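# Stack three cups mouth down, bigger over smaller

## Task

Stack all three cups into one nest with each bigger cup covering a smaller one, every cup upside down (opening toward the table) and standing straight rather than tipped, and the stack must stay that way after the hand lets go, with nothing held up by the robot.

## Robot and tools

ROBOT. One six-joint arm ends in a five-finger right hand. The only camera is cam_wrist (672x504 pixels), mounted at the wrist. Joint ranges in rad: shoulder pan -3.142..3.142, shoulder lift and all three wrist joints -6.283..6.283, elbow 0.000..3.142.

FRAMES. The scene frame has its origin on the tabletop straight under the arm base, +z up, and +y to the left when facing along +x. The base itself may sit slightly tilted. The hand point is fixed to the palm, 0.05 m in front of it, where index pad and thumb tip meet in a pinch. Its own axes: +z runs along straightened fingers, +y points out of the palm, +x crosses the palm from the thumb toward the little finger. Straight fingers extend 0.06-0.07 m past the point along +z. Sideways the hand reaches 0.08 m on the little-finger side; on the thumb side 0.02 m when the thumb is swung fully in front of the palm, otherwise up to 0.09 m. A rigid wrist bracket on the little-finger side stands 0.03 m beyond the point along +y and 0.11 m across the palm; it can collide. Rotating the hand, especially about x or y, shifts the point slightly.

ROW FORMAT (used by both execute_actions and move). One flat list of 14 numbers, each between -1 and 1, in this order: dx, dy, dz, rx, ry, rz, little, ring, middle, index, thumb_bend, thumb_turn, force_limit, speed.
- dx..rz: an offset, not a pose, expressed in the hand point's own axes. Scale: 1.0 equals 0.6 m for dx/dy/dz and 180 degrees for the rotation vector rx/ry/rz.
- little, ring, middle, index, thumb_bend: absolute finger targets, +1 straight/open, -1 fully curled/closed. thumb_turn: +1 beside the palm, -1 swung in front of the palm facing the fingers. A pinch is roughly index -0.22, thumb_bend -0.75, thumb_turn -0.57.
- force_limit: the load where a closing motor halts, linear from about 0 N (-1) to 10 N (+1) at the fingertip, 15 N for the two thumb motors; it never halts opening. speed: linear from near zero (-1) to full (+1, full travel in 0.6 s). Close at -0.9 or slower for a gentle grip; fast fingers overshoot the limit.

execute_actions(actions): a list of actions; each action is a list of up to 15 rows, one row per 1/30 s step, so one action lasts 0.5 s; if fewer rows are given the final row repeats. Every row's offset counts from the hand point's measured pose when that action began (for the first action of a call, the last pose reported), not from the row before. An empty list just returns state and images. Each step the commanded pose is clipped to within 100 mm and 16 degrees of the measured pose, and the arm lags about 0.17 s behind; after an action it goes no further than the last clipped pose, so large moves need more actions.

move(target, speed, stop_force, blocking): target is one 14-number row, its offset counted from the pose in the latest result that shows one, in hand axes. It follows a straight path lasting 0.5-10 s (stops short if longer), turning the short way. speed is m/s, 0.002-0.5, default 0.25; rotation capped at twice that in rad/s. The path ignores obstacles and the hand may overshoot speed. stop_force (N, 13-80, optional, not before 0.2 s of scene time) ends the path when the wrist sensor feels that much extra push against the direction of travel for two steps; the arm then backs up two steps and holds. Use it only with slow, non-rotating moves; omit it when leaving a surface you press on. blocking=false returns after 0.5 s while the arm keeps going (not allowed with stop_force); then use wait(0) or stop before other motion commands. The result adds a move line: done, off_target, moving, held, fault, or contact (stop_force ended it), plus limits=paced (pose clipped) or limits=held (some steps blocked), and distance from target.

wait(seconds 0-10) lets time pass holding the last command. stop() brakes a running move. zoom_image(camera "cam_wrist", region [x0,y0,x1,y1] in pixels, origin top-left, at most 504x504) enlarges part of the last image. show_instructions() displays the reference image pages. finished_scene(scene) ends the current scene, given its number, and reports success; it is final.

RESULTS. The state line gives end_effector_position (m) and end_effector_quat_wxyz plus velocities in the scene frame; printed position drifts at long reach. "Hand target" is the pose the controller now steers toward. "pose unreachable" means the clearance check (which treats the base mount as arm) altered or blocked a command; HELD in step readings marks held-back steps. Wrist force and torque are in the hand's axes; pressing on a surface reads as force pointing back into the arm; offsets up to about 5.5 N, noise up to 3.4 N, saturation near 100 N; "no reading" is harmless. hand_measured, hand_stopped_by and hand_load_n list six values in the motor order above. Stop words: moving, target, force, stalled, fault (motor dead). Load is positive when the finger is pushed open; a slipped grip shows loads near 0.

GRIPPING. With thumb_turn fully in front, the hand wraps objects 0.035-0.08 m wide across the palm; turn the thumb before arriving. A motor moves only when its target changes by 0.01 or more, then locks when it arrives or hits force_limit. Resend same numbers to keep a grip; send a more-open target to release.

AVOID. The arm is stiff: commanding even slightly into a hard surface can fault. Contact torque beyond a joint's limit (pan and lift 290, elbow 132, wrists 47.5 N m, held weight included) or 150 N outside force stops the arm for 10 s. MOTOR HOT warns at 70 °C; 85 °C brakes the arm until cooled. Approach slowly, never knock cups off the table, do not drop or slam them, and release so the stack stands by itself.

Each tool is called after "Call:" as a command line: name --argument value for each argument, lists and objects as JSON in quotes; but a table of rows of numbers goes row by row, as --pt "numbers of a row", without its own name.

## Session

Call:
execute_actions --actions '[]'

Scene clock: 0.00 s.
end_effector_position=(+0.9036, -0.3155, +0.1795) hand_measured=(+1.000, +1.000, +1.000, +1.000, +1.000, +1.000) hand_load_n=(+0.0, +0.0, +0.0, +0.0, +0.0, +0.0) hand_stopped_by=(target, target, target, target, target, target) hand_force_limit=0.00 hand_speed=-0.80 end_effector_quat_wxyz=(-0.059, +0.953, -0.293, -0.053) end_effector_velocity=(-0.000, -0.000, -0.002) end_effector_angular_velocity=(+0.000, +0.001, +0.000)
Joint positions: [-0.457 -0.41   0.472  1.628  1.466 -4.614]
Joint velocities: [-0.     0.001  0.001 -0.001  0.    -0.   ]
Wrist force (N, on the end effector, along its own x y z axes, offset not removed): no reading
Wrist torque (N m, same axes, about the end effector's origin, offset not removed): no reading
Hand target: +0.904, -0.315, +0.180; -0.059, +0.953, -0.293, -0.053

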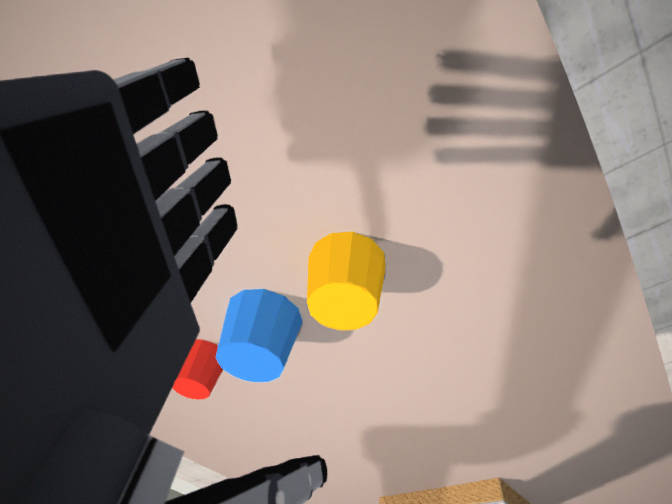

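Call:
move --target '[-0.77,-0.295,-0.005,0.12,0.517,-0.181,1,1,1,1,1,1,0,0.5]' --speed 0.35

Call:
move --target '[-0.33,0.2,0,0,0,0,1,1,1,1,1,-1,0,0.5]'

Scene clock: 4.00 s.
end_effector_position=(+0.6232, +0.0838, +0.2582) hand_measured=(+1.000, +1.000, +1.000, +1.000, +1.000, +1.000) hand_load_n=(+0.0, +0.0, +0.0, +0.0, +0.0, +0.0) hand_stopped_by=(target, target, target, target, target, target) hand_force_limit=0.00 hand_speed=0.50 end_effector_quat_wxyz=(-0.000, +0.708, +0.001, +0.706) end_effector_velocity=(-0.001, +0.002, +0.000) end_effector_angular_velocity=(-0.006, -0.017, +0.001)
Joint positions: [-0.059 -1.641  2.483 -0.851  1.475 -4.707]
Joint velocities: [ 0.006  0.004  0.009 -0.031  0.006 -0.004]
Wrist force (N, on the end effector, along its own x y z axes, offset not removed): [-2.1 -3.6 3.4]
Wrist torque (N m, same axes, about the end effector's origin, offset not removed): [-0.66 0.21 -0.20]
Hand target: +0.623, +0.084, +0.258; -0.000, +0.707, +0.002, +0.707
Off the commanded pose: 0.001 m, 0 deg.
move: done

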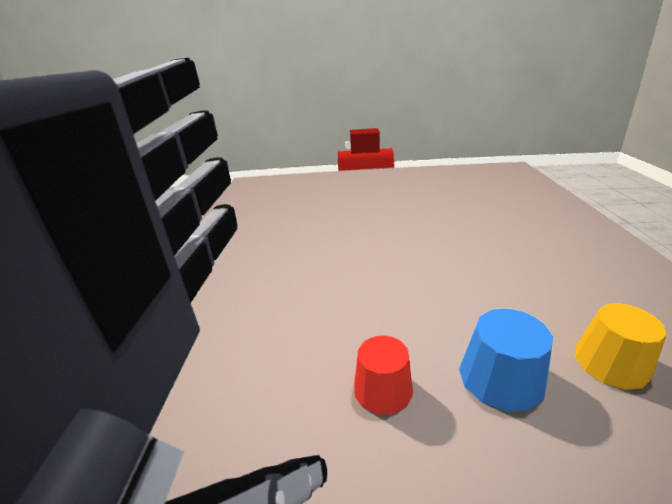

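Scene clock: 5.67 s.
end_effector_position=(+0.6229, -0.0366, +0.0605) hand_measured=(+1.000, +1.000, +1.000, +1.000, +1.000, -1.000) hand_load_n=(+0.0, +0.0, +0.0, +0.0, +0.0, +0.0) hand_stopped_by=(target, target, target, target, target, target) hand_force_limit=0.00 hand_speed=0.50 end_effector_quat_wxyz=(-0.001, +0.708, +0.001, +0.706) end_effector_velocity=(+0.000, -0.001, -0.003) end_effector_angular_velocity=(+0.001, -0.005, +0.002)
Joint positions: [-0.414 -1.136  2.617 -1.489  1.121 -4.704]
Joint velocities: [-0.006  0.013  0.001 -0.019 -0.008  0.003]
Wrist force (N, on the end effector, along its own x y z axes, offset not removed): [-0.1 -0.6 -1.1]
Wrist torque (N m, same axes, about the end effector's origin, offset not removed): [0.23 0.20 0.01]
Hand target: +0.623, -0.037, +0.060; -0.001, +0.708, +0.001, +0.706
Off the commanded pose: 0.000 m, 0 deg.
move: done

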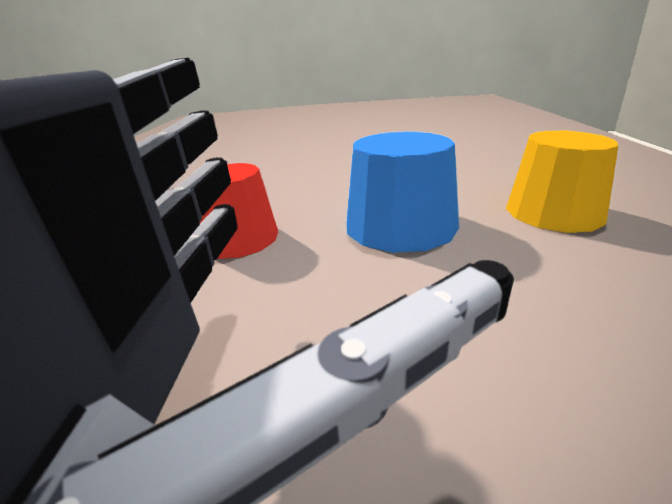

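Call:
move --target '[-0.05,0.322,0.03,0,0,0,1,1,1,1,1,-1,0,0.5]'

Call:
move --target '[0,0,0.22,0,0,0,1,1,1,1,1,-1,0,0.5]' --speed 0.15

Scene clock: 8.07 s.
end_effector_position=(+0.6409, -0.2296, +0.0310) hand_measured=(+1.000, +1.000, +1.000, +1.000, +1.000, -1.000) hand_load_n=(+0.0, +0.0, +0.0, +0.0, +0.0, +0.0) hand_stopped_by=(target, target, target, target, target, target) hand_force_limit=0.00 hand_speed=0.50 end_effector_quat_wxyz=(-0.001, +0.708, +0.001, +0.706) end_effector_velocity=(-0.000, -0.002, -0.002) end_effector_angular_velocity=(+0.003, +0.003, +0.002)
Joint positions: [-0.832 -1.029  2.505 -1.489  0.703 -4.697]
Joint velocities: [-0.004  0.004 -0.003  0.002 -0.006 -0.   ]
Wrist force (N, on the end effector, along its own x y z axes, offset not removed): [1.2 -6.4 -6.5]
Wrist torque (N m, same axes, about the end effector's origin, offset not removed): [-0.54 -0.04 -0.18]
Hand target: +0.641, -0.230, +0.031; -0.001, +0.708, +0.001, +0.706
Off the commanded pose: 0.001 m, 0 deg.
move: done

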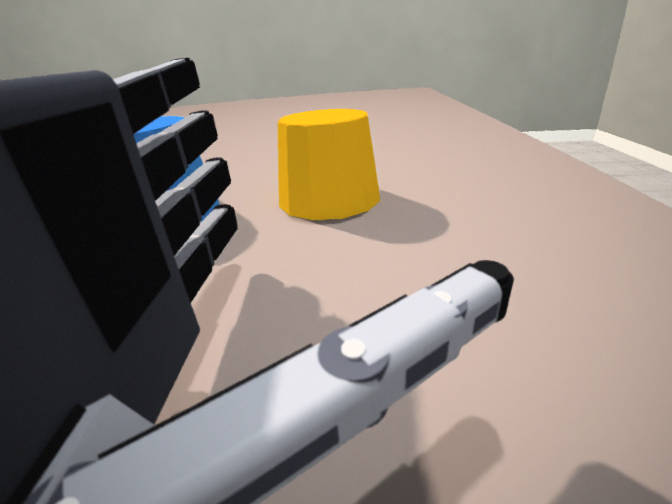

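Scene clock: 9.60 s.
end_effector_position=(+0.7725, -0.2293, +0.0307) hand_measured=(+1.000, +1.000, +1.000, +1.000, +1.000, -1.000) hand_load_n=(+0.0, +0.0, +0.0, +0.0, +0.0, +0.0) hand_stopped_by=(target, target, target, target, target, target) hand_force_limit=0.00 hand_speed=0.50 end_effector_quat_wxyz=(-0.001, +0.708, +0.001, +0.706) end_effector_velocity=(+0.002, +0.001, -0.001) end_effector_angular_velocity=(+0.000, +0.002, +0.000)
Joint positions: [-0.624 -0.974  2.265 -1.301  0.912 -4.701]
Joint velocities: [ 0.004  0.002 -0.005  0.005  0.003 -0.001]
Wrist force (N, on the end effector, along its own x y z axes, offset not removed): [0.2 0.9 1.2]
Wrist torque (N m, same axes, about the end effector's origin, offset not removed): [0.18 -0.19 0.19]
Hand target: +0.773, -0.229, +0.031; -0.001, +0.708, +0.001, +0.706
Off the commanded pose: 0.000 m, 0 deg.
move: done

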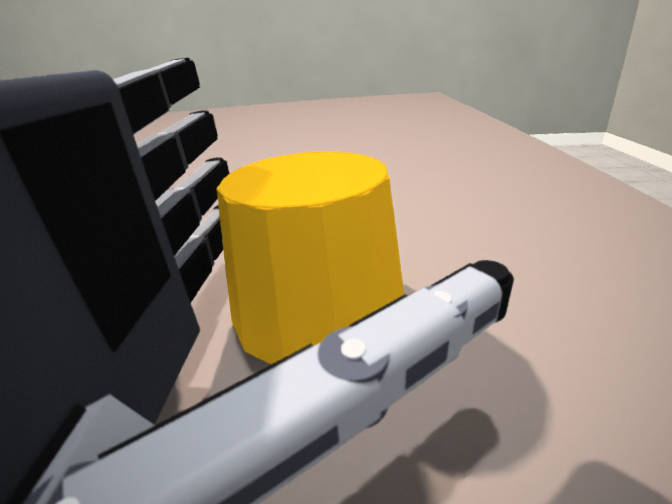

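Call:
move --target '[0,0,0.028,0,0,0,0.5,0.5,-0.6,-0.6,0.2,-1,0.2,-0.6]' --speed 0.1

Call:
move --target '[0.155,0,0,0,0,0,0.5,0.5,-0.6,-0.7,0.2,-1,0,-0.8]' --speed 0.12

Call:
move --target '[0,-0.56,-0.015,0,0,0,0.5,0.5,-0.6,-0.7,0.2,-1,0,-0.8]'

Scene clock: 11.77 s.
end_effector_position=(+0.7893, -0.2293, +0.0307) hand_measured=(+0.500, +0.500, +0.208, +0.292, +0.542, -1.000) hand_load_n=(+0.0, +0.0, +11.0, +2.0, +14.5, +0.5) hand_stopped_by=(target, target, force, force, force, target) hand_force_limit=0.20 hand_speed=-0.60 end_effector_quat_wxyz=(-0.001, +0.708, +0.001, +0.706) end_effector_velocity=(+0.000, -0.000, +0.001) end_effector_angular_velocity=(-0.002, -0.001, +0.001)
Joint positions: [-0.604 -0.964  2.233 -1.28   0.931 -4.701]
Joint velocities: [-0.    -0.001 -0.     0.001 -0.001 -0.001]
Wrist force (N, on the end effector, along its own x y z axes, offset not removed): [4.6 -8.0 -1.6]
Wrist torque (N m, same axes, about the end effector's origin, offset not removed): [-0.76 -0.67 0.24]
Hand target: +0.789, -0.229, +0.031; -0.001, +0.708, +0.001, +0.706
Off the commanded pose: 0.000 m, 0 deg.
move: done

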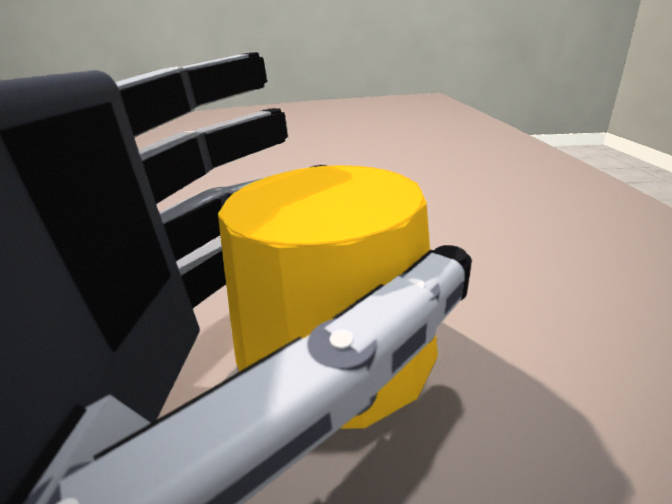

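Scene clock: 13.13 s.
end_effector_position=(+0.7896, -0.2291, +0.1234) hand_measured=(+0.500, +0.500, +0.208, +0.274, +0.544, -1.000) hand_load_n=(+0.0, +0.0, +8.0, +6.0, +16.5, -0.5) hand_stopped_by=(target, target, force, force, force, target) hand_force_limit=0.00 hand_speed=-0.80 end_effector_quat_wxyz=(-0.001, +0.708, +0.001, +0.706) end_effector_velocity=(+0.000, -0.000, +0.004) end_effector_angular_velocity=(-0.001, -0.001, +0.000)
Joint positions: [-0.605 -1.142  2.233 -1.101  0.93  -4.701]
Joint velocities: [-0.    -0.006 -0.001  0.006 -0.001 -0.001]
Wrist force (N, on the end effector, along its own x y z axes, offset not removed): [-5.0 -7.3 0.0]
Wrist torque (N m, same axes, about the end effector's origin, offset not removed): [-1.05 0.81 -0.69]
Hand target: +0.790, -0.229, +0.124; -0.001, +0.708, +0.001, +0.706
Off the commanded pose: 0.000 m, 0 deg.
move: done

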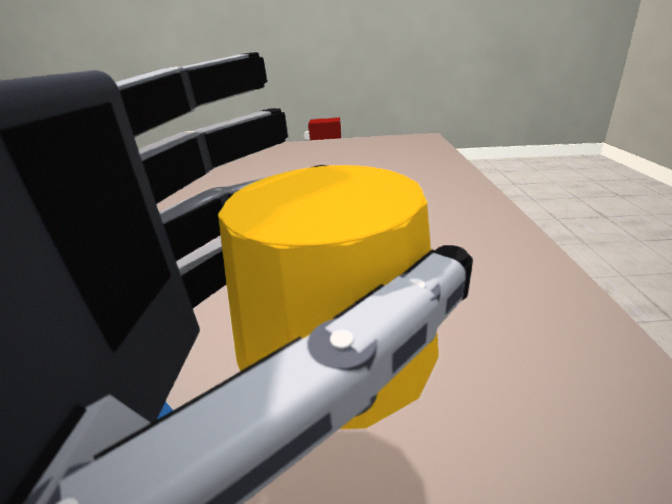

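Scene clock: 15.20 s.
end_effector_position=(+0.7802, +0.1067, +0.1226) hand_measured=(+0.500, +0.500, +0.208, +0.274, +0.544, -1.000) hand_load_n=(+0.0, +0.0, +8.0, +6.0, +16.5, -0.5) hand_stopped_by=(target, target, force, force, force, target) hand_force_limit=0.00 hand_speed=-0.80 end_effector_quat_wxyz=(-0.000, +0.708, +0.001, +0.706) end_effector_velocity=(-0.000, +0.003, +0.001) end_effector_angular_velocity=(-0.001, -0.000, -0.001)
Joint positions: [ 0.017 -1.154  2.253 -1.107  1.552 -4.708]
Joint velocities: [ 0.007  0.    -0.002  0.002  0.008 -0.001]
Wrist force (N, on the end effector, along its own x y z axes, offset not removed): [1.4 -2.7 -0.4]
Wrist torque (N m, same axes, about the end effector's origin, offset not removed): [-0.21 -0.33 0.02]
Hand target: +0.780, +0.107, +0.123; -0.000, +0.708, +0.001, +0.706
Off the commanded pose: 0.001 m, 0 deg.
move: done

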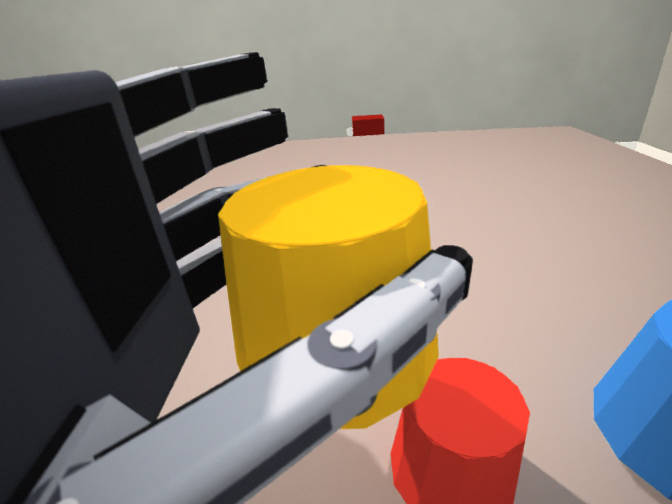

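Call:
move --target '[-0.02,0.1,0.003,0,0,0,0.5,0.5,-0.6,-0.7,0.2,-1,0,-0.8]' --speed 0.15

Call:
move --target '[-0.132,0,0,0,0,0,0.5,0.5,-0.6,-0.7,0.2,-1,0,-0.8]' --speed 0.06 --stop_force 13

Call:
move --target '[0,0,0,0,0,0,1,1,1,1,1,-1,0.3,0.3]'

Call:
move --target '[0.01,0,-0.23,0,0,0,1,1,1,1,1,-1,0.3,0.3]'

Call:
move --target '[0,0.233,0,0,0,0,1,1,1,1,1,-1,0.3,0.3]'

Call:
move --target '[0,0,0.2,0,0,0,1,1,1,1,1,-1,0.3,0.3]' --speed 0.15

Scene clock: 17.20 s.
end_effector_position=(+0.7821, +0.0470, +0.1108) hand_measured=(+0.500, +0.500, +0.208, +0.274, +0.544, -1.000) hand_load_n=(+0.0, +0.0, +8.0, +6.0, +16.5, -0.5) hand_stopped_by=(target, target, force, force, force, target) hand_force_limit=0.00 hand_speed=-0.80 end_effector_quat_wxyz=(-0.000, +0.708, +0.001, +0.706) end_effector_velocity=(-0.000, -0.002, -0.001) end_effector_angular_velocity=(-0.000, +0.001, +0.002)
Joint positions: [-0.101 -1.144  2.281 -1.145  1.434 -4.707]
Joint velocities: [-0.005  0.002  0.001 -0.002 -0.007 -0.   ]
Wrist force (N, on the end effector, along its own x y z axes, offset not removed): [-5.7 0.6 1.0]
Wrist torque (N m, same axes, about the end effector's origin, offset not removed): [0.31 0.93 -0.21]
Hand target: +0.782, +0.047, +0.111; -0.000, +0.708, +0.001, +0.706
Off the commanded pose: 0.000 m, 0 deg.
move: done

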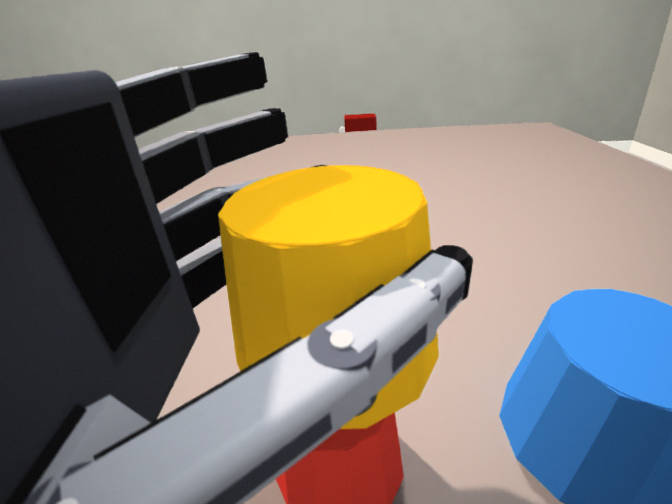

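Scene clock: 19.00 s.
end_effector_position=(+0.7818, +0.0469, +0.0319) hand_measured=(+0.500, +0.500, +0.208, +0.274, +0.544, -1.000) hand_load_n=(+0.0, +0.0, +8.0, +6.0, +16.5, -0.5) hand_stopped_by=(target, target, force, force, force, target) hand_force_limit=0.00 hand_speed=-0.80 end_effector_quat_wxyz=(-0.000, +0.708, +0.001, +0.706) end_effector_velocity=(-0.001, +0.001, -0.004) end_effector_angular_velocity=(-0.001, +0.001, +0.001)
Joint positions: [-0.1   -0.984  2.279 -1.303  1.435 -4.707]
Joint velocities: [ 0.001  0.007  0.    -0.007 -0.    -0.001]
Wrist force (N, on the end effector, along its own x y z axes, offset not removed): [-2.7 -3.6 3.5]
Wrist torque (N m, same axes, about the end effector's origin, offset not removed): [-0.68 0.02 -0.45]
Hand target: +0.782, +0.047, +0.032; -0.000, +0.708, +0.001, +0.706
Off the commanded pose: 0.000 m, 0 deg.
move: done

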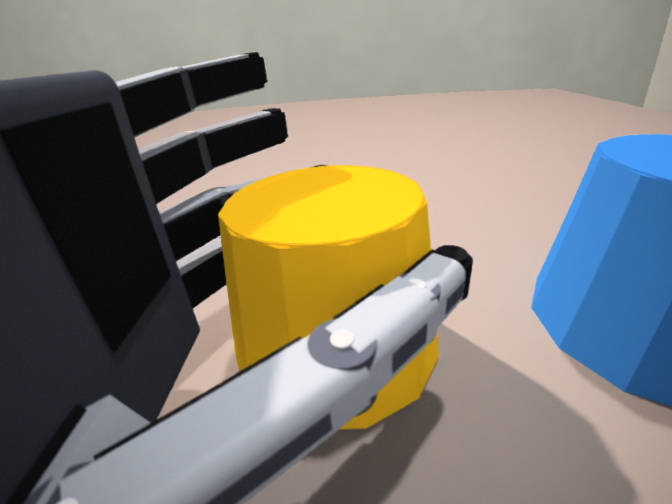

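Scene clock: 19.67 s.
end_effector_position=(+0.7818, +0.0469, +0.0319) hand_measured=(+1.000, +1.000, +1.000, +1.000, +1.000, -1.000) hand_load_n=(+0.0, +0.0, +0.0, +0.0, +0.0, +0.0) hand_stopped_by=(target, target, target, target, target, target) hand_force_limit=0.30 hand_speed=0.30 end_effector_quat_wxyz=(-0.000, +0.708, +0.001, +0.706) end_effector_velocity=(+0.000, -0.000, +0.001) end_effector_angular_velocity=(-0.001, -0.000, -0.000)
Joint positions: [-0.1   -0.984  2.279 -1.304  1.435 -4.707]
Joint velocities: [-0.    -0.001 -0.     0.001  0.    -0.001]
Wrist force (N, on the end effector, along its own x y z axes, offset not removed): [-3.8 -7.6 1.1]
Wrist torque (N m, same axes, about the end effector's origin, offset not removed): [-0.92 0.72 -0.52]
Hand target: +0.782, +0.047, +0.032; -0.000, +0.708, +0.001, +0.706
Off the commanded pose: 0.000 m, 0 deg.
move: done

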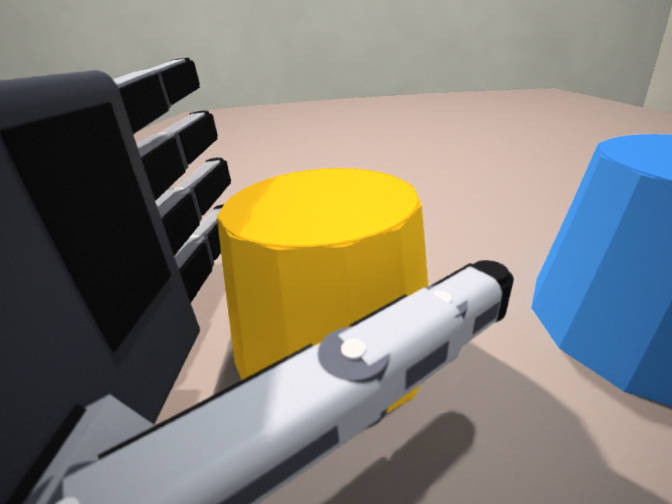

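Scene clock: 20.97 s.
end_effector_position=(+0.6442, +0.0467, +0.0382) hand_measured=(+1.000, +1.000, +1.000, +1.000, +1.000, -1.000) hand_load_n=(+0.0, +0.0, +0.0, +0.0, +0.0, +0.0) hand_stopped_by=(target, target, target, target, target, target) hand_force_limit=0.30 hand_speed=0.30 end_effector_quat_wxyz=(-0.000, +0.708, +0.001, +0.706) end_effector_velocity=(-0.003, +0.001, +0.001) end_effector_angular_velocity=(+0.001, -0.001, +0.002)
Joint positions: [-0.153 -1.059  2.543 -1.492  1.382 -4.707]
Joint velocities: [-0.001 -0.002  0.005 -0.004 -0.003  0.001]
Wrist force (N, on the end effector, along its own x y z axes, offset not removed): [-0.4 -3.6 -1.6]
Wrist torque (N m, same axes, about the end effector's origin, offset not removed): [-0.07 0.36 -0.25]
Hand target: +0.644, +0.047, +0.038; -0.000, +0.708, +0.001, +0.706
Off the commanded pose: 0.000 m, 0 deg.
move: done

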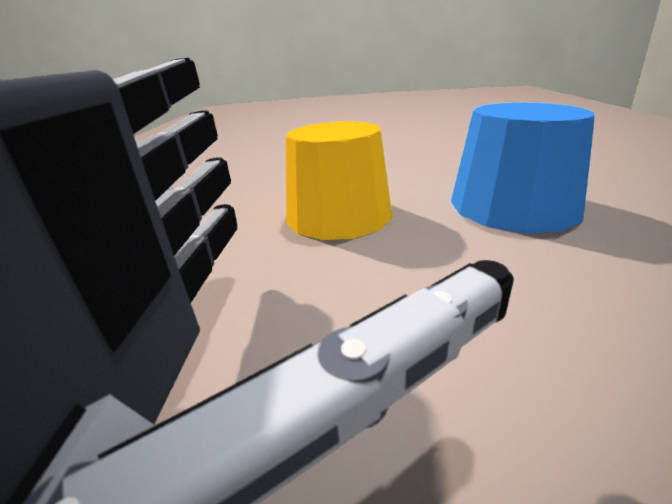

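Scene clock: 22.23 s.
end_effector_position=(+0.6443, -0.0928, +0.0386) hand_measured=(+1.000, +1.000, +1.000, +1.000, +1.000, -1.000) hand_load_n=(+0.0, +0.0, +0.0, +0.0, +0.0, +0.0) hand_stopped_by=(target, target, target, target, target, target) hand_force_limit=0.30 hand_speed=0.30 end_effector_quat_wxyz=(-0.000, +0.708, +0.001, +0.706) end_effector_velocity=(+0.001, -0.003, -0.000) end_effector_angular_velocity=(+0.000, -0.000, +0.003)
Joint positions: [-0.533 -1.061  2.569 -1.518  1.003 -4.702]
Joint velocities: [-0.01   0.001 -0.002  0.001 -0.013  0.001]
Wrist force (N, on the end effector, along its own x y z axes, offset not removed): [-1.6 -8.0 -0.6]
Wrist torque (N m, same axes, about the end effector's origin, offset not removed): [-0.92 0.36 -0.36]
Hand target: +0.644, -0.093, +0.039; -0.001, +0.708, +0.001, +0.706
Off the commanded pose: 0.000 m, 0 deg.
move: done

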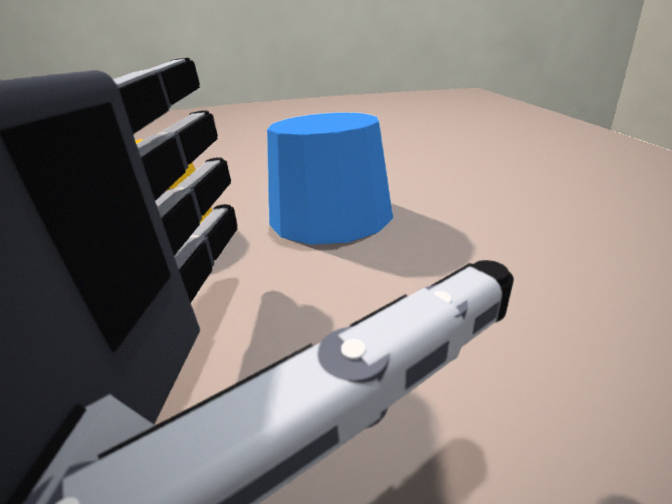

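Scene clock: 23.67 s.
end_effector_position=(+0.7639, -0.0927, +0.0383) hand_measured=(+1.000, +1.000, +1.000, +1.000, +1.000, -1.000) hand_load_n=(+0.0, +0.0, +0.0, +0.0, +0.0, +0.0) hand_stopped_by=(target, target, target, target, target, target) hand_force_limit=0.30 hand_speed=0.30 end_effector_quat_wxyz=(-0.000, +0.708, +0.001, +0.706) end_effector_velocity=(+0.002, +0.000, -0.001) end_effector_angular_velocity=(+0.002, +0.001, +0.000)
Joint positions: [-0.391 -1.012  2.335 -1.331  1.145 -4.704]
Joint velocities: [ 0.003  0.002 -0.005  0.004  0.002  0.001]
Wrist force (N, on the end effector, along its own x y z axes, offset not removed): [-2.6 -0.5 3.8]
Wrist torque (N m, same axes, about the end effector's origin, offset not removed): [-0.02 0.23 -0.26]
Hand target: +0.764, -0.093, +0.038; -0.000, +0.708, +0.001, +0.706
Off the commanded pose: 0.000 m, 0 deg.
move: done

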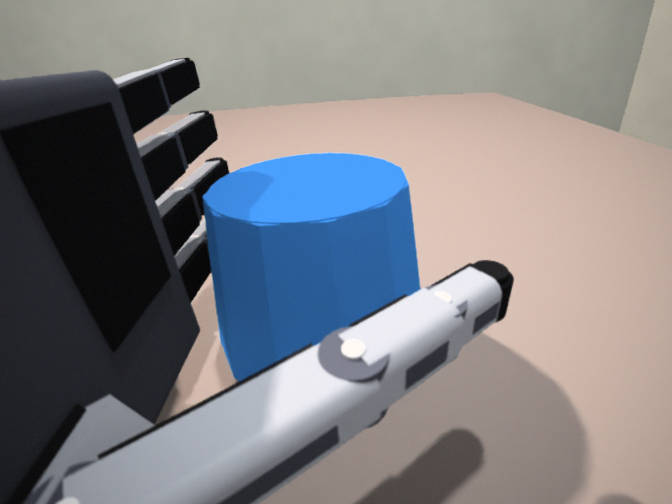

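Call:
move --target '[0,0,0.022,0,0,0,0.5,0.5,-0.6,-0.6,0.2,-1,0.2,-0.6]' --speed 0.1

Call:
move --target '[0.145,0,0,0,0,0,0.5,0.5,-0.6,-0.7,0.2,-1,0,-0.8]' --speed 0.12

Call:
move --target '[0,-0.235,0.005,0,0,0,0.5,0.5,-0.6,-0.7,0.2,-1,0,-0.8]' --speed 0.2

Call:
move --target '[-0.142,0,0,0,0,0,0.5,0.5,-0.6,-0.7,0.2,-1,0,-0.8]' --speed 0.06 --stop_force 13

Call:
move --target '[0,0,0,0,0,0,1,1,1,1,1,-1,0.3,0.3]'

Call:
move --target '[0.018,0,-0.16,0,0,0,1,1,1,1,1,-1,0.3,0.3]'

Scene clock: 25.50 s.
end_effector_position=(+0.7771, -0.0926, +0.0383) hand_measured=(+0.500, +0.500, +0.384, +0.470, +0.668, -1.000) hand_load_n=(+0.0, +0.0, +10.5, +1.5, +14.5, +0.5) hand_stopped_by=(target, target, force, force, force, target) hand_force_limit=0.20 hand_speed=-0.60 end_effector_quat_wxyz=(-0.000, +0.708, +0.001, +0.706) end_effector_velocity=(+0.001, -0.000, +0.002) end_effector_angular_velocity=(-0.002, -0.002, +0.001)
Joint positions: [-0.379 -1.005  2.309 -1.313  1.156 -4.704]
Joint velocities: [-0.    -0.001 -0.002  0.001 -0.001 -0.001]
Wrist force (N, on the end effector, along its own x y z axes, offset not removed): [0.3 -1.0 3.8]
Wrist torque (N m, same axes, about the end effector's origin, offset not removed): [-0.16 -0.45 -0.27]
Hand target: +0.777, -0.093, +0.038; -0.000, +0.708, +0.001, +0.706
Off the commanded pose: 0.000 m, 0 deg.
move: done

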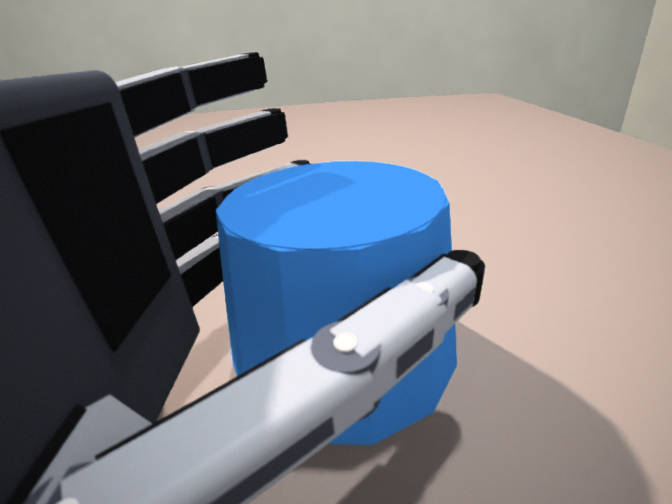

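Scene clock: 26.83 s.
end_effector_position=(+0.7773, -0.0925, +0.1251) hand_measured=(+0.500, +0.500, +0.384, +0.452, +0.670, -1.000) hand_load_n=(+0.0, +0.0, +7.5, +6.0, +16.5, +0.0) hand_stopped_by=(target, target, force, force, force, target) hand_force_limit=0.00 hand_speed=-0.80 end_effector_quat_wxyz=(-0.000, +0.708, +0.001, +0.706) end_effector_velocity=(-0.000, -0.000, +0.002) end_effector_angular_velocity=(+0.001, +0.001, -0.001)
Joint positions: [-0.38  -1.185  2.308 -1.132  1.155 -4.704]
Joint velocities: [ 0.    -0.005 -0.001  0.007  0.001  0.001]
Wrist force (N, on the end effector, along its own x y z axes, offset not removed): [-1.6 0.9 2.6]
Wrist torque (N m, same axes, about the end effector's origin, offset not removed): [0.26 0.59 -0.37]
Hand target: +0.777, -0.092, +0.125; -0.000, +0.708, +0.001, +0.706
Off the commanded pose: 0.000 m, 0 deg.
move: done

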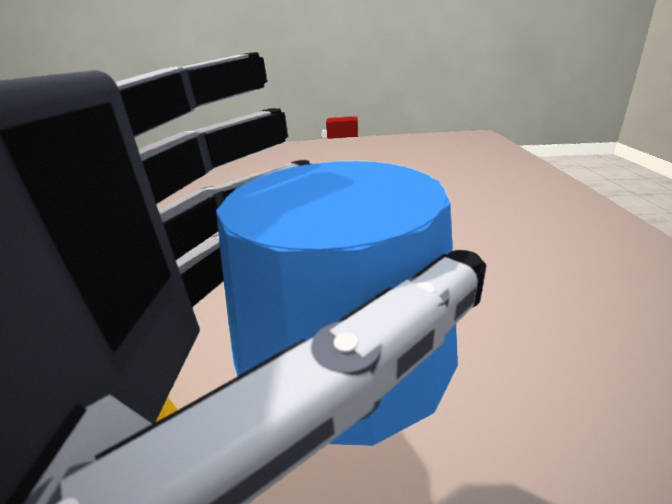

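Scene clock: 28.20 s.
end_effector_position=(+0.7802, +0.0483, +0.1247) hand_measured=(+0.500, +0.500, +0.384, +0.452, +0.670, -1.000) hand_load_n=(+0.0, +0.0, +7.5, +6.0, +16.5, +0.0) hand_stopped_by=(target, target, force, force, force, target) hand_force_limit=0.00 hand_speed=-0.80 end_effector_quat_wxyz=(-0.000, +0.708, +0.001, +0.706) end_effector_velocity=(+0.001, +0.003, -0.001) end_effector_angular_velocity=(-0.000, +0.001, -0.001)
Joint positions: [-0.099 -1.172  2.282 -1.118  1.436 -4.707]
Joint velocities: [ 0.007  0.003 -0.004  0.001  0.008 -0.   ]
Wrist force (N, on the end effector, along its own x y z axes, offset not removed): [-4.5 2.6 -5.3]
Wrist torque (N m, same axes, about the end effector's origin, offset not removed): [1.11 0.91 0.02]
Hand target: +0.780, +0.049, +0.125; -0.000, +0.708, +0.001, +0.706
Off the commanded pose: 0.000 m, 0 deg.
move: done

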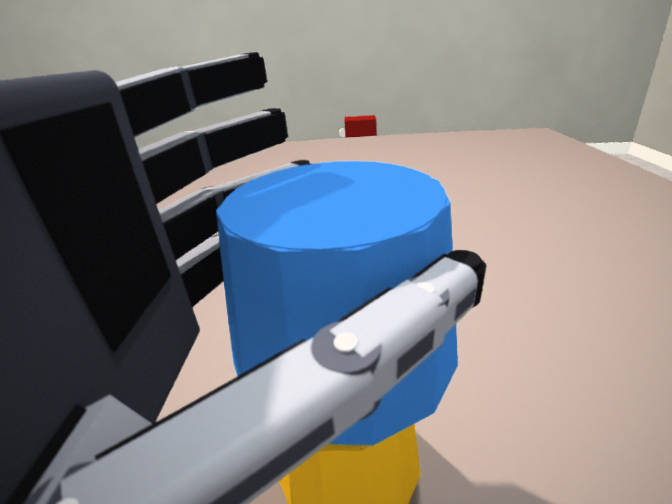

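Scene clock: 30.10 s.
end_effector_position=(+0.7799, +0.0481, +0.0398) hand_measured=(+0.500, +0.500, +0.384, +0.452, +0.670, -1.000) hand_load_n=(+0.0, +0.0, +7.5, +6.0, +16.5, +0.0) hand_stopped_by=(target, target, force, force, force, target) hand_force_limit=0.00 hand_speed=-0.80 end_effector_quat_wxyz=(-0.000, +0.708, +0.001, +0.706) end_effector_velocity=(+0.000, -0.000, -0.003) end_effector_angular_velocity=(-0.002, +0.000, -0.001)
Joint positions: [-0.099 -1.001  2.284 -1.291  1.437 -4.707]
Joint velocities: [-0.     0.007 -0.001 -0.006  0.001 -0.002]
Wrist force (N, on the end effector, along its own x y z axes, offset not removed): [-2.5 -7.6 0.8]
Wrist torque (N m, same axes, about the end effector's origin, offset not removed): [-1.05 0.39 -0.56]
Hand target: +0.780, +0.048, +0.039; -0.000, +0.708, +0.001, +0.706
Off the commanded pose: 0.000 m, 0 deg.
move: done

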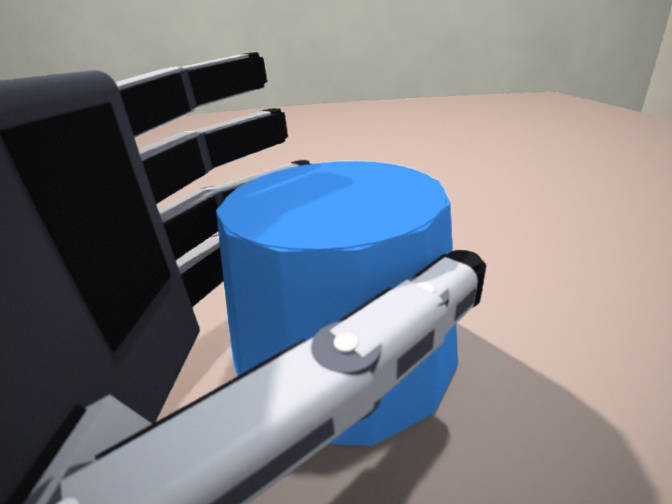

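Scene clock: 30.67 s.
end_effector_position=(+0.7799, +0.0481, +0.0397) hand_measured=(+1.000, +1.000, +1.000, +1.000, +1.000, -1.000) hand_load_n=(+0.0, +0.0, +0.0, +0.0, +0.0, +0.0) hand_stopped_by=(target, target, target, target, target, target) hand_force_limit=0.30 hand_speed=0.30 end_effector_quat_wxyz=(-0.000, +0.708, +0.001, +0.706) end_effector_velocity=(-0.001, +0.000, -0.001) end_effector_angular_velocity=(+0.001, +0.002, -0.000)
Joint positions: [-0.099 -1.001  2.284 -1.291  1.437 -4.707]
Joint velocities: [-0.     0.     0.001  0.001  0.     0.001]
Wrist force (N, on the end effector, along its own x y z axes, offset not removed): [-1.9 -9.0 -6.1]
Wrist torque (N m, same axes, about the end effector's origin, offset not removed): [-0.59 0.54 -0.27]
Hand target: +0.780, +0.048, +0.040; -0.000, +0.708, +0.001, +0.706
Off the commanded pose: 0.000 m, 0 deg.
move: done

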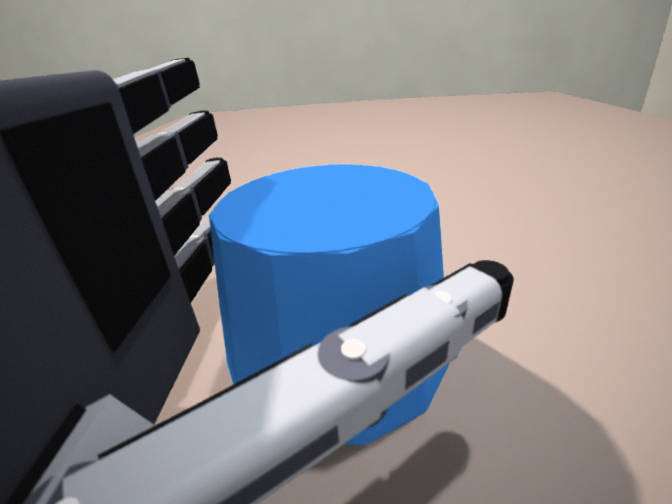

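Scene clock: 31.77 s.
end_effector_position=(+0.6844, +0.0480, +0.0507) hand_measured=(+1.000, +1.000, +1.000, +1.000, +1.000, -1.000) hand_load_n=(+0.0, +0.0, +0.0, +0.0, +0.0, +0.0) hand_stopped_by=(target, target, target, target, target, target) hand_force_limit=0.30 hand_speed=0.30 end_effector_quat_wxyz=(-0.000, +0.708, +0.001, +0.706) end_effector_velocity=(-0.004, +0.000, +0.000) end_effector_angular_velocity=(+0.001, +0.001, +0.001)
Joint positions: [-0.131 -1.079  2.468 -1.397  1.405 -4.707]
Joint velocities: [-0.002 -0.003  0.007 -0.003 -0.003  0.001]
Wrist force (N, on the end effector, along its own x y z axes, offset not removed): [-1.7 0.7 -0.6]
Wrist torque (N m, same axes, about the end effector's origin, offset not removed): [0.27 0.23 0.10]
Hand target: +0.684, +0.048, +0.051; -0.000, +0.708, +0.001, +0.706
Off the commanded pose: 0.000 m, 0 deg.
move: done

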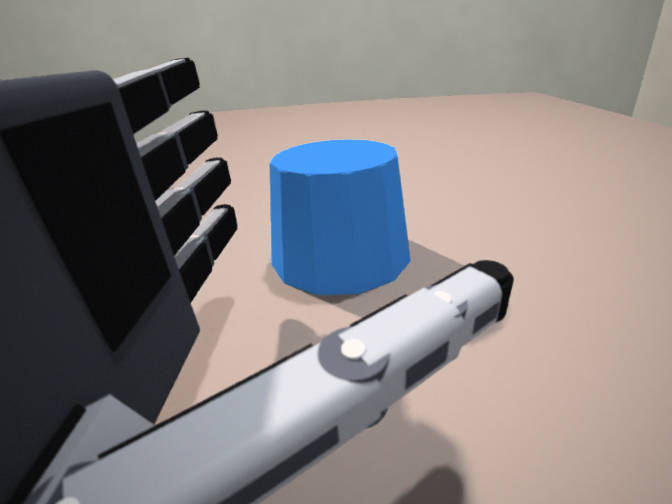

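Call:
finished_scene --scene 2

The scene is finished: the task was done.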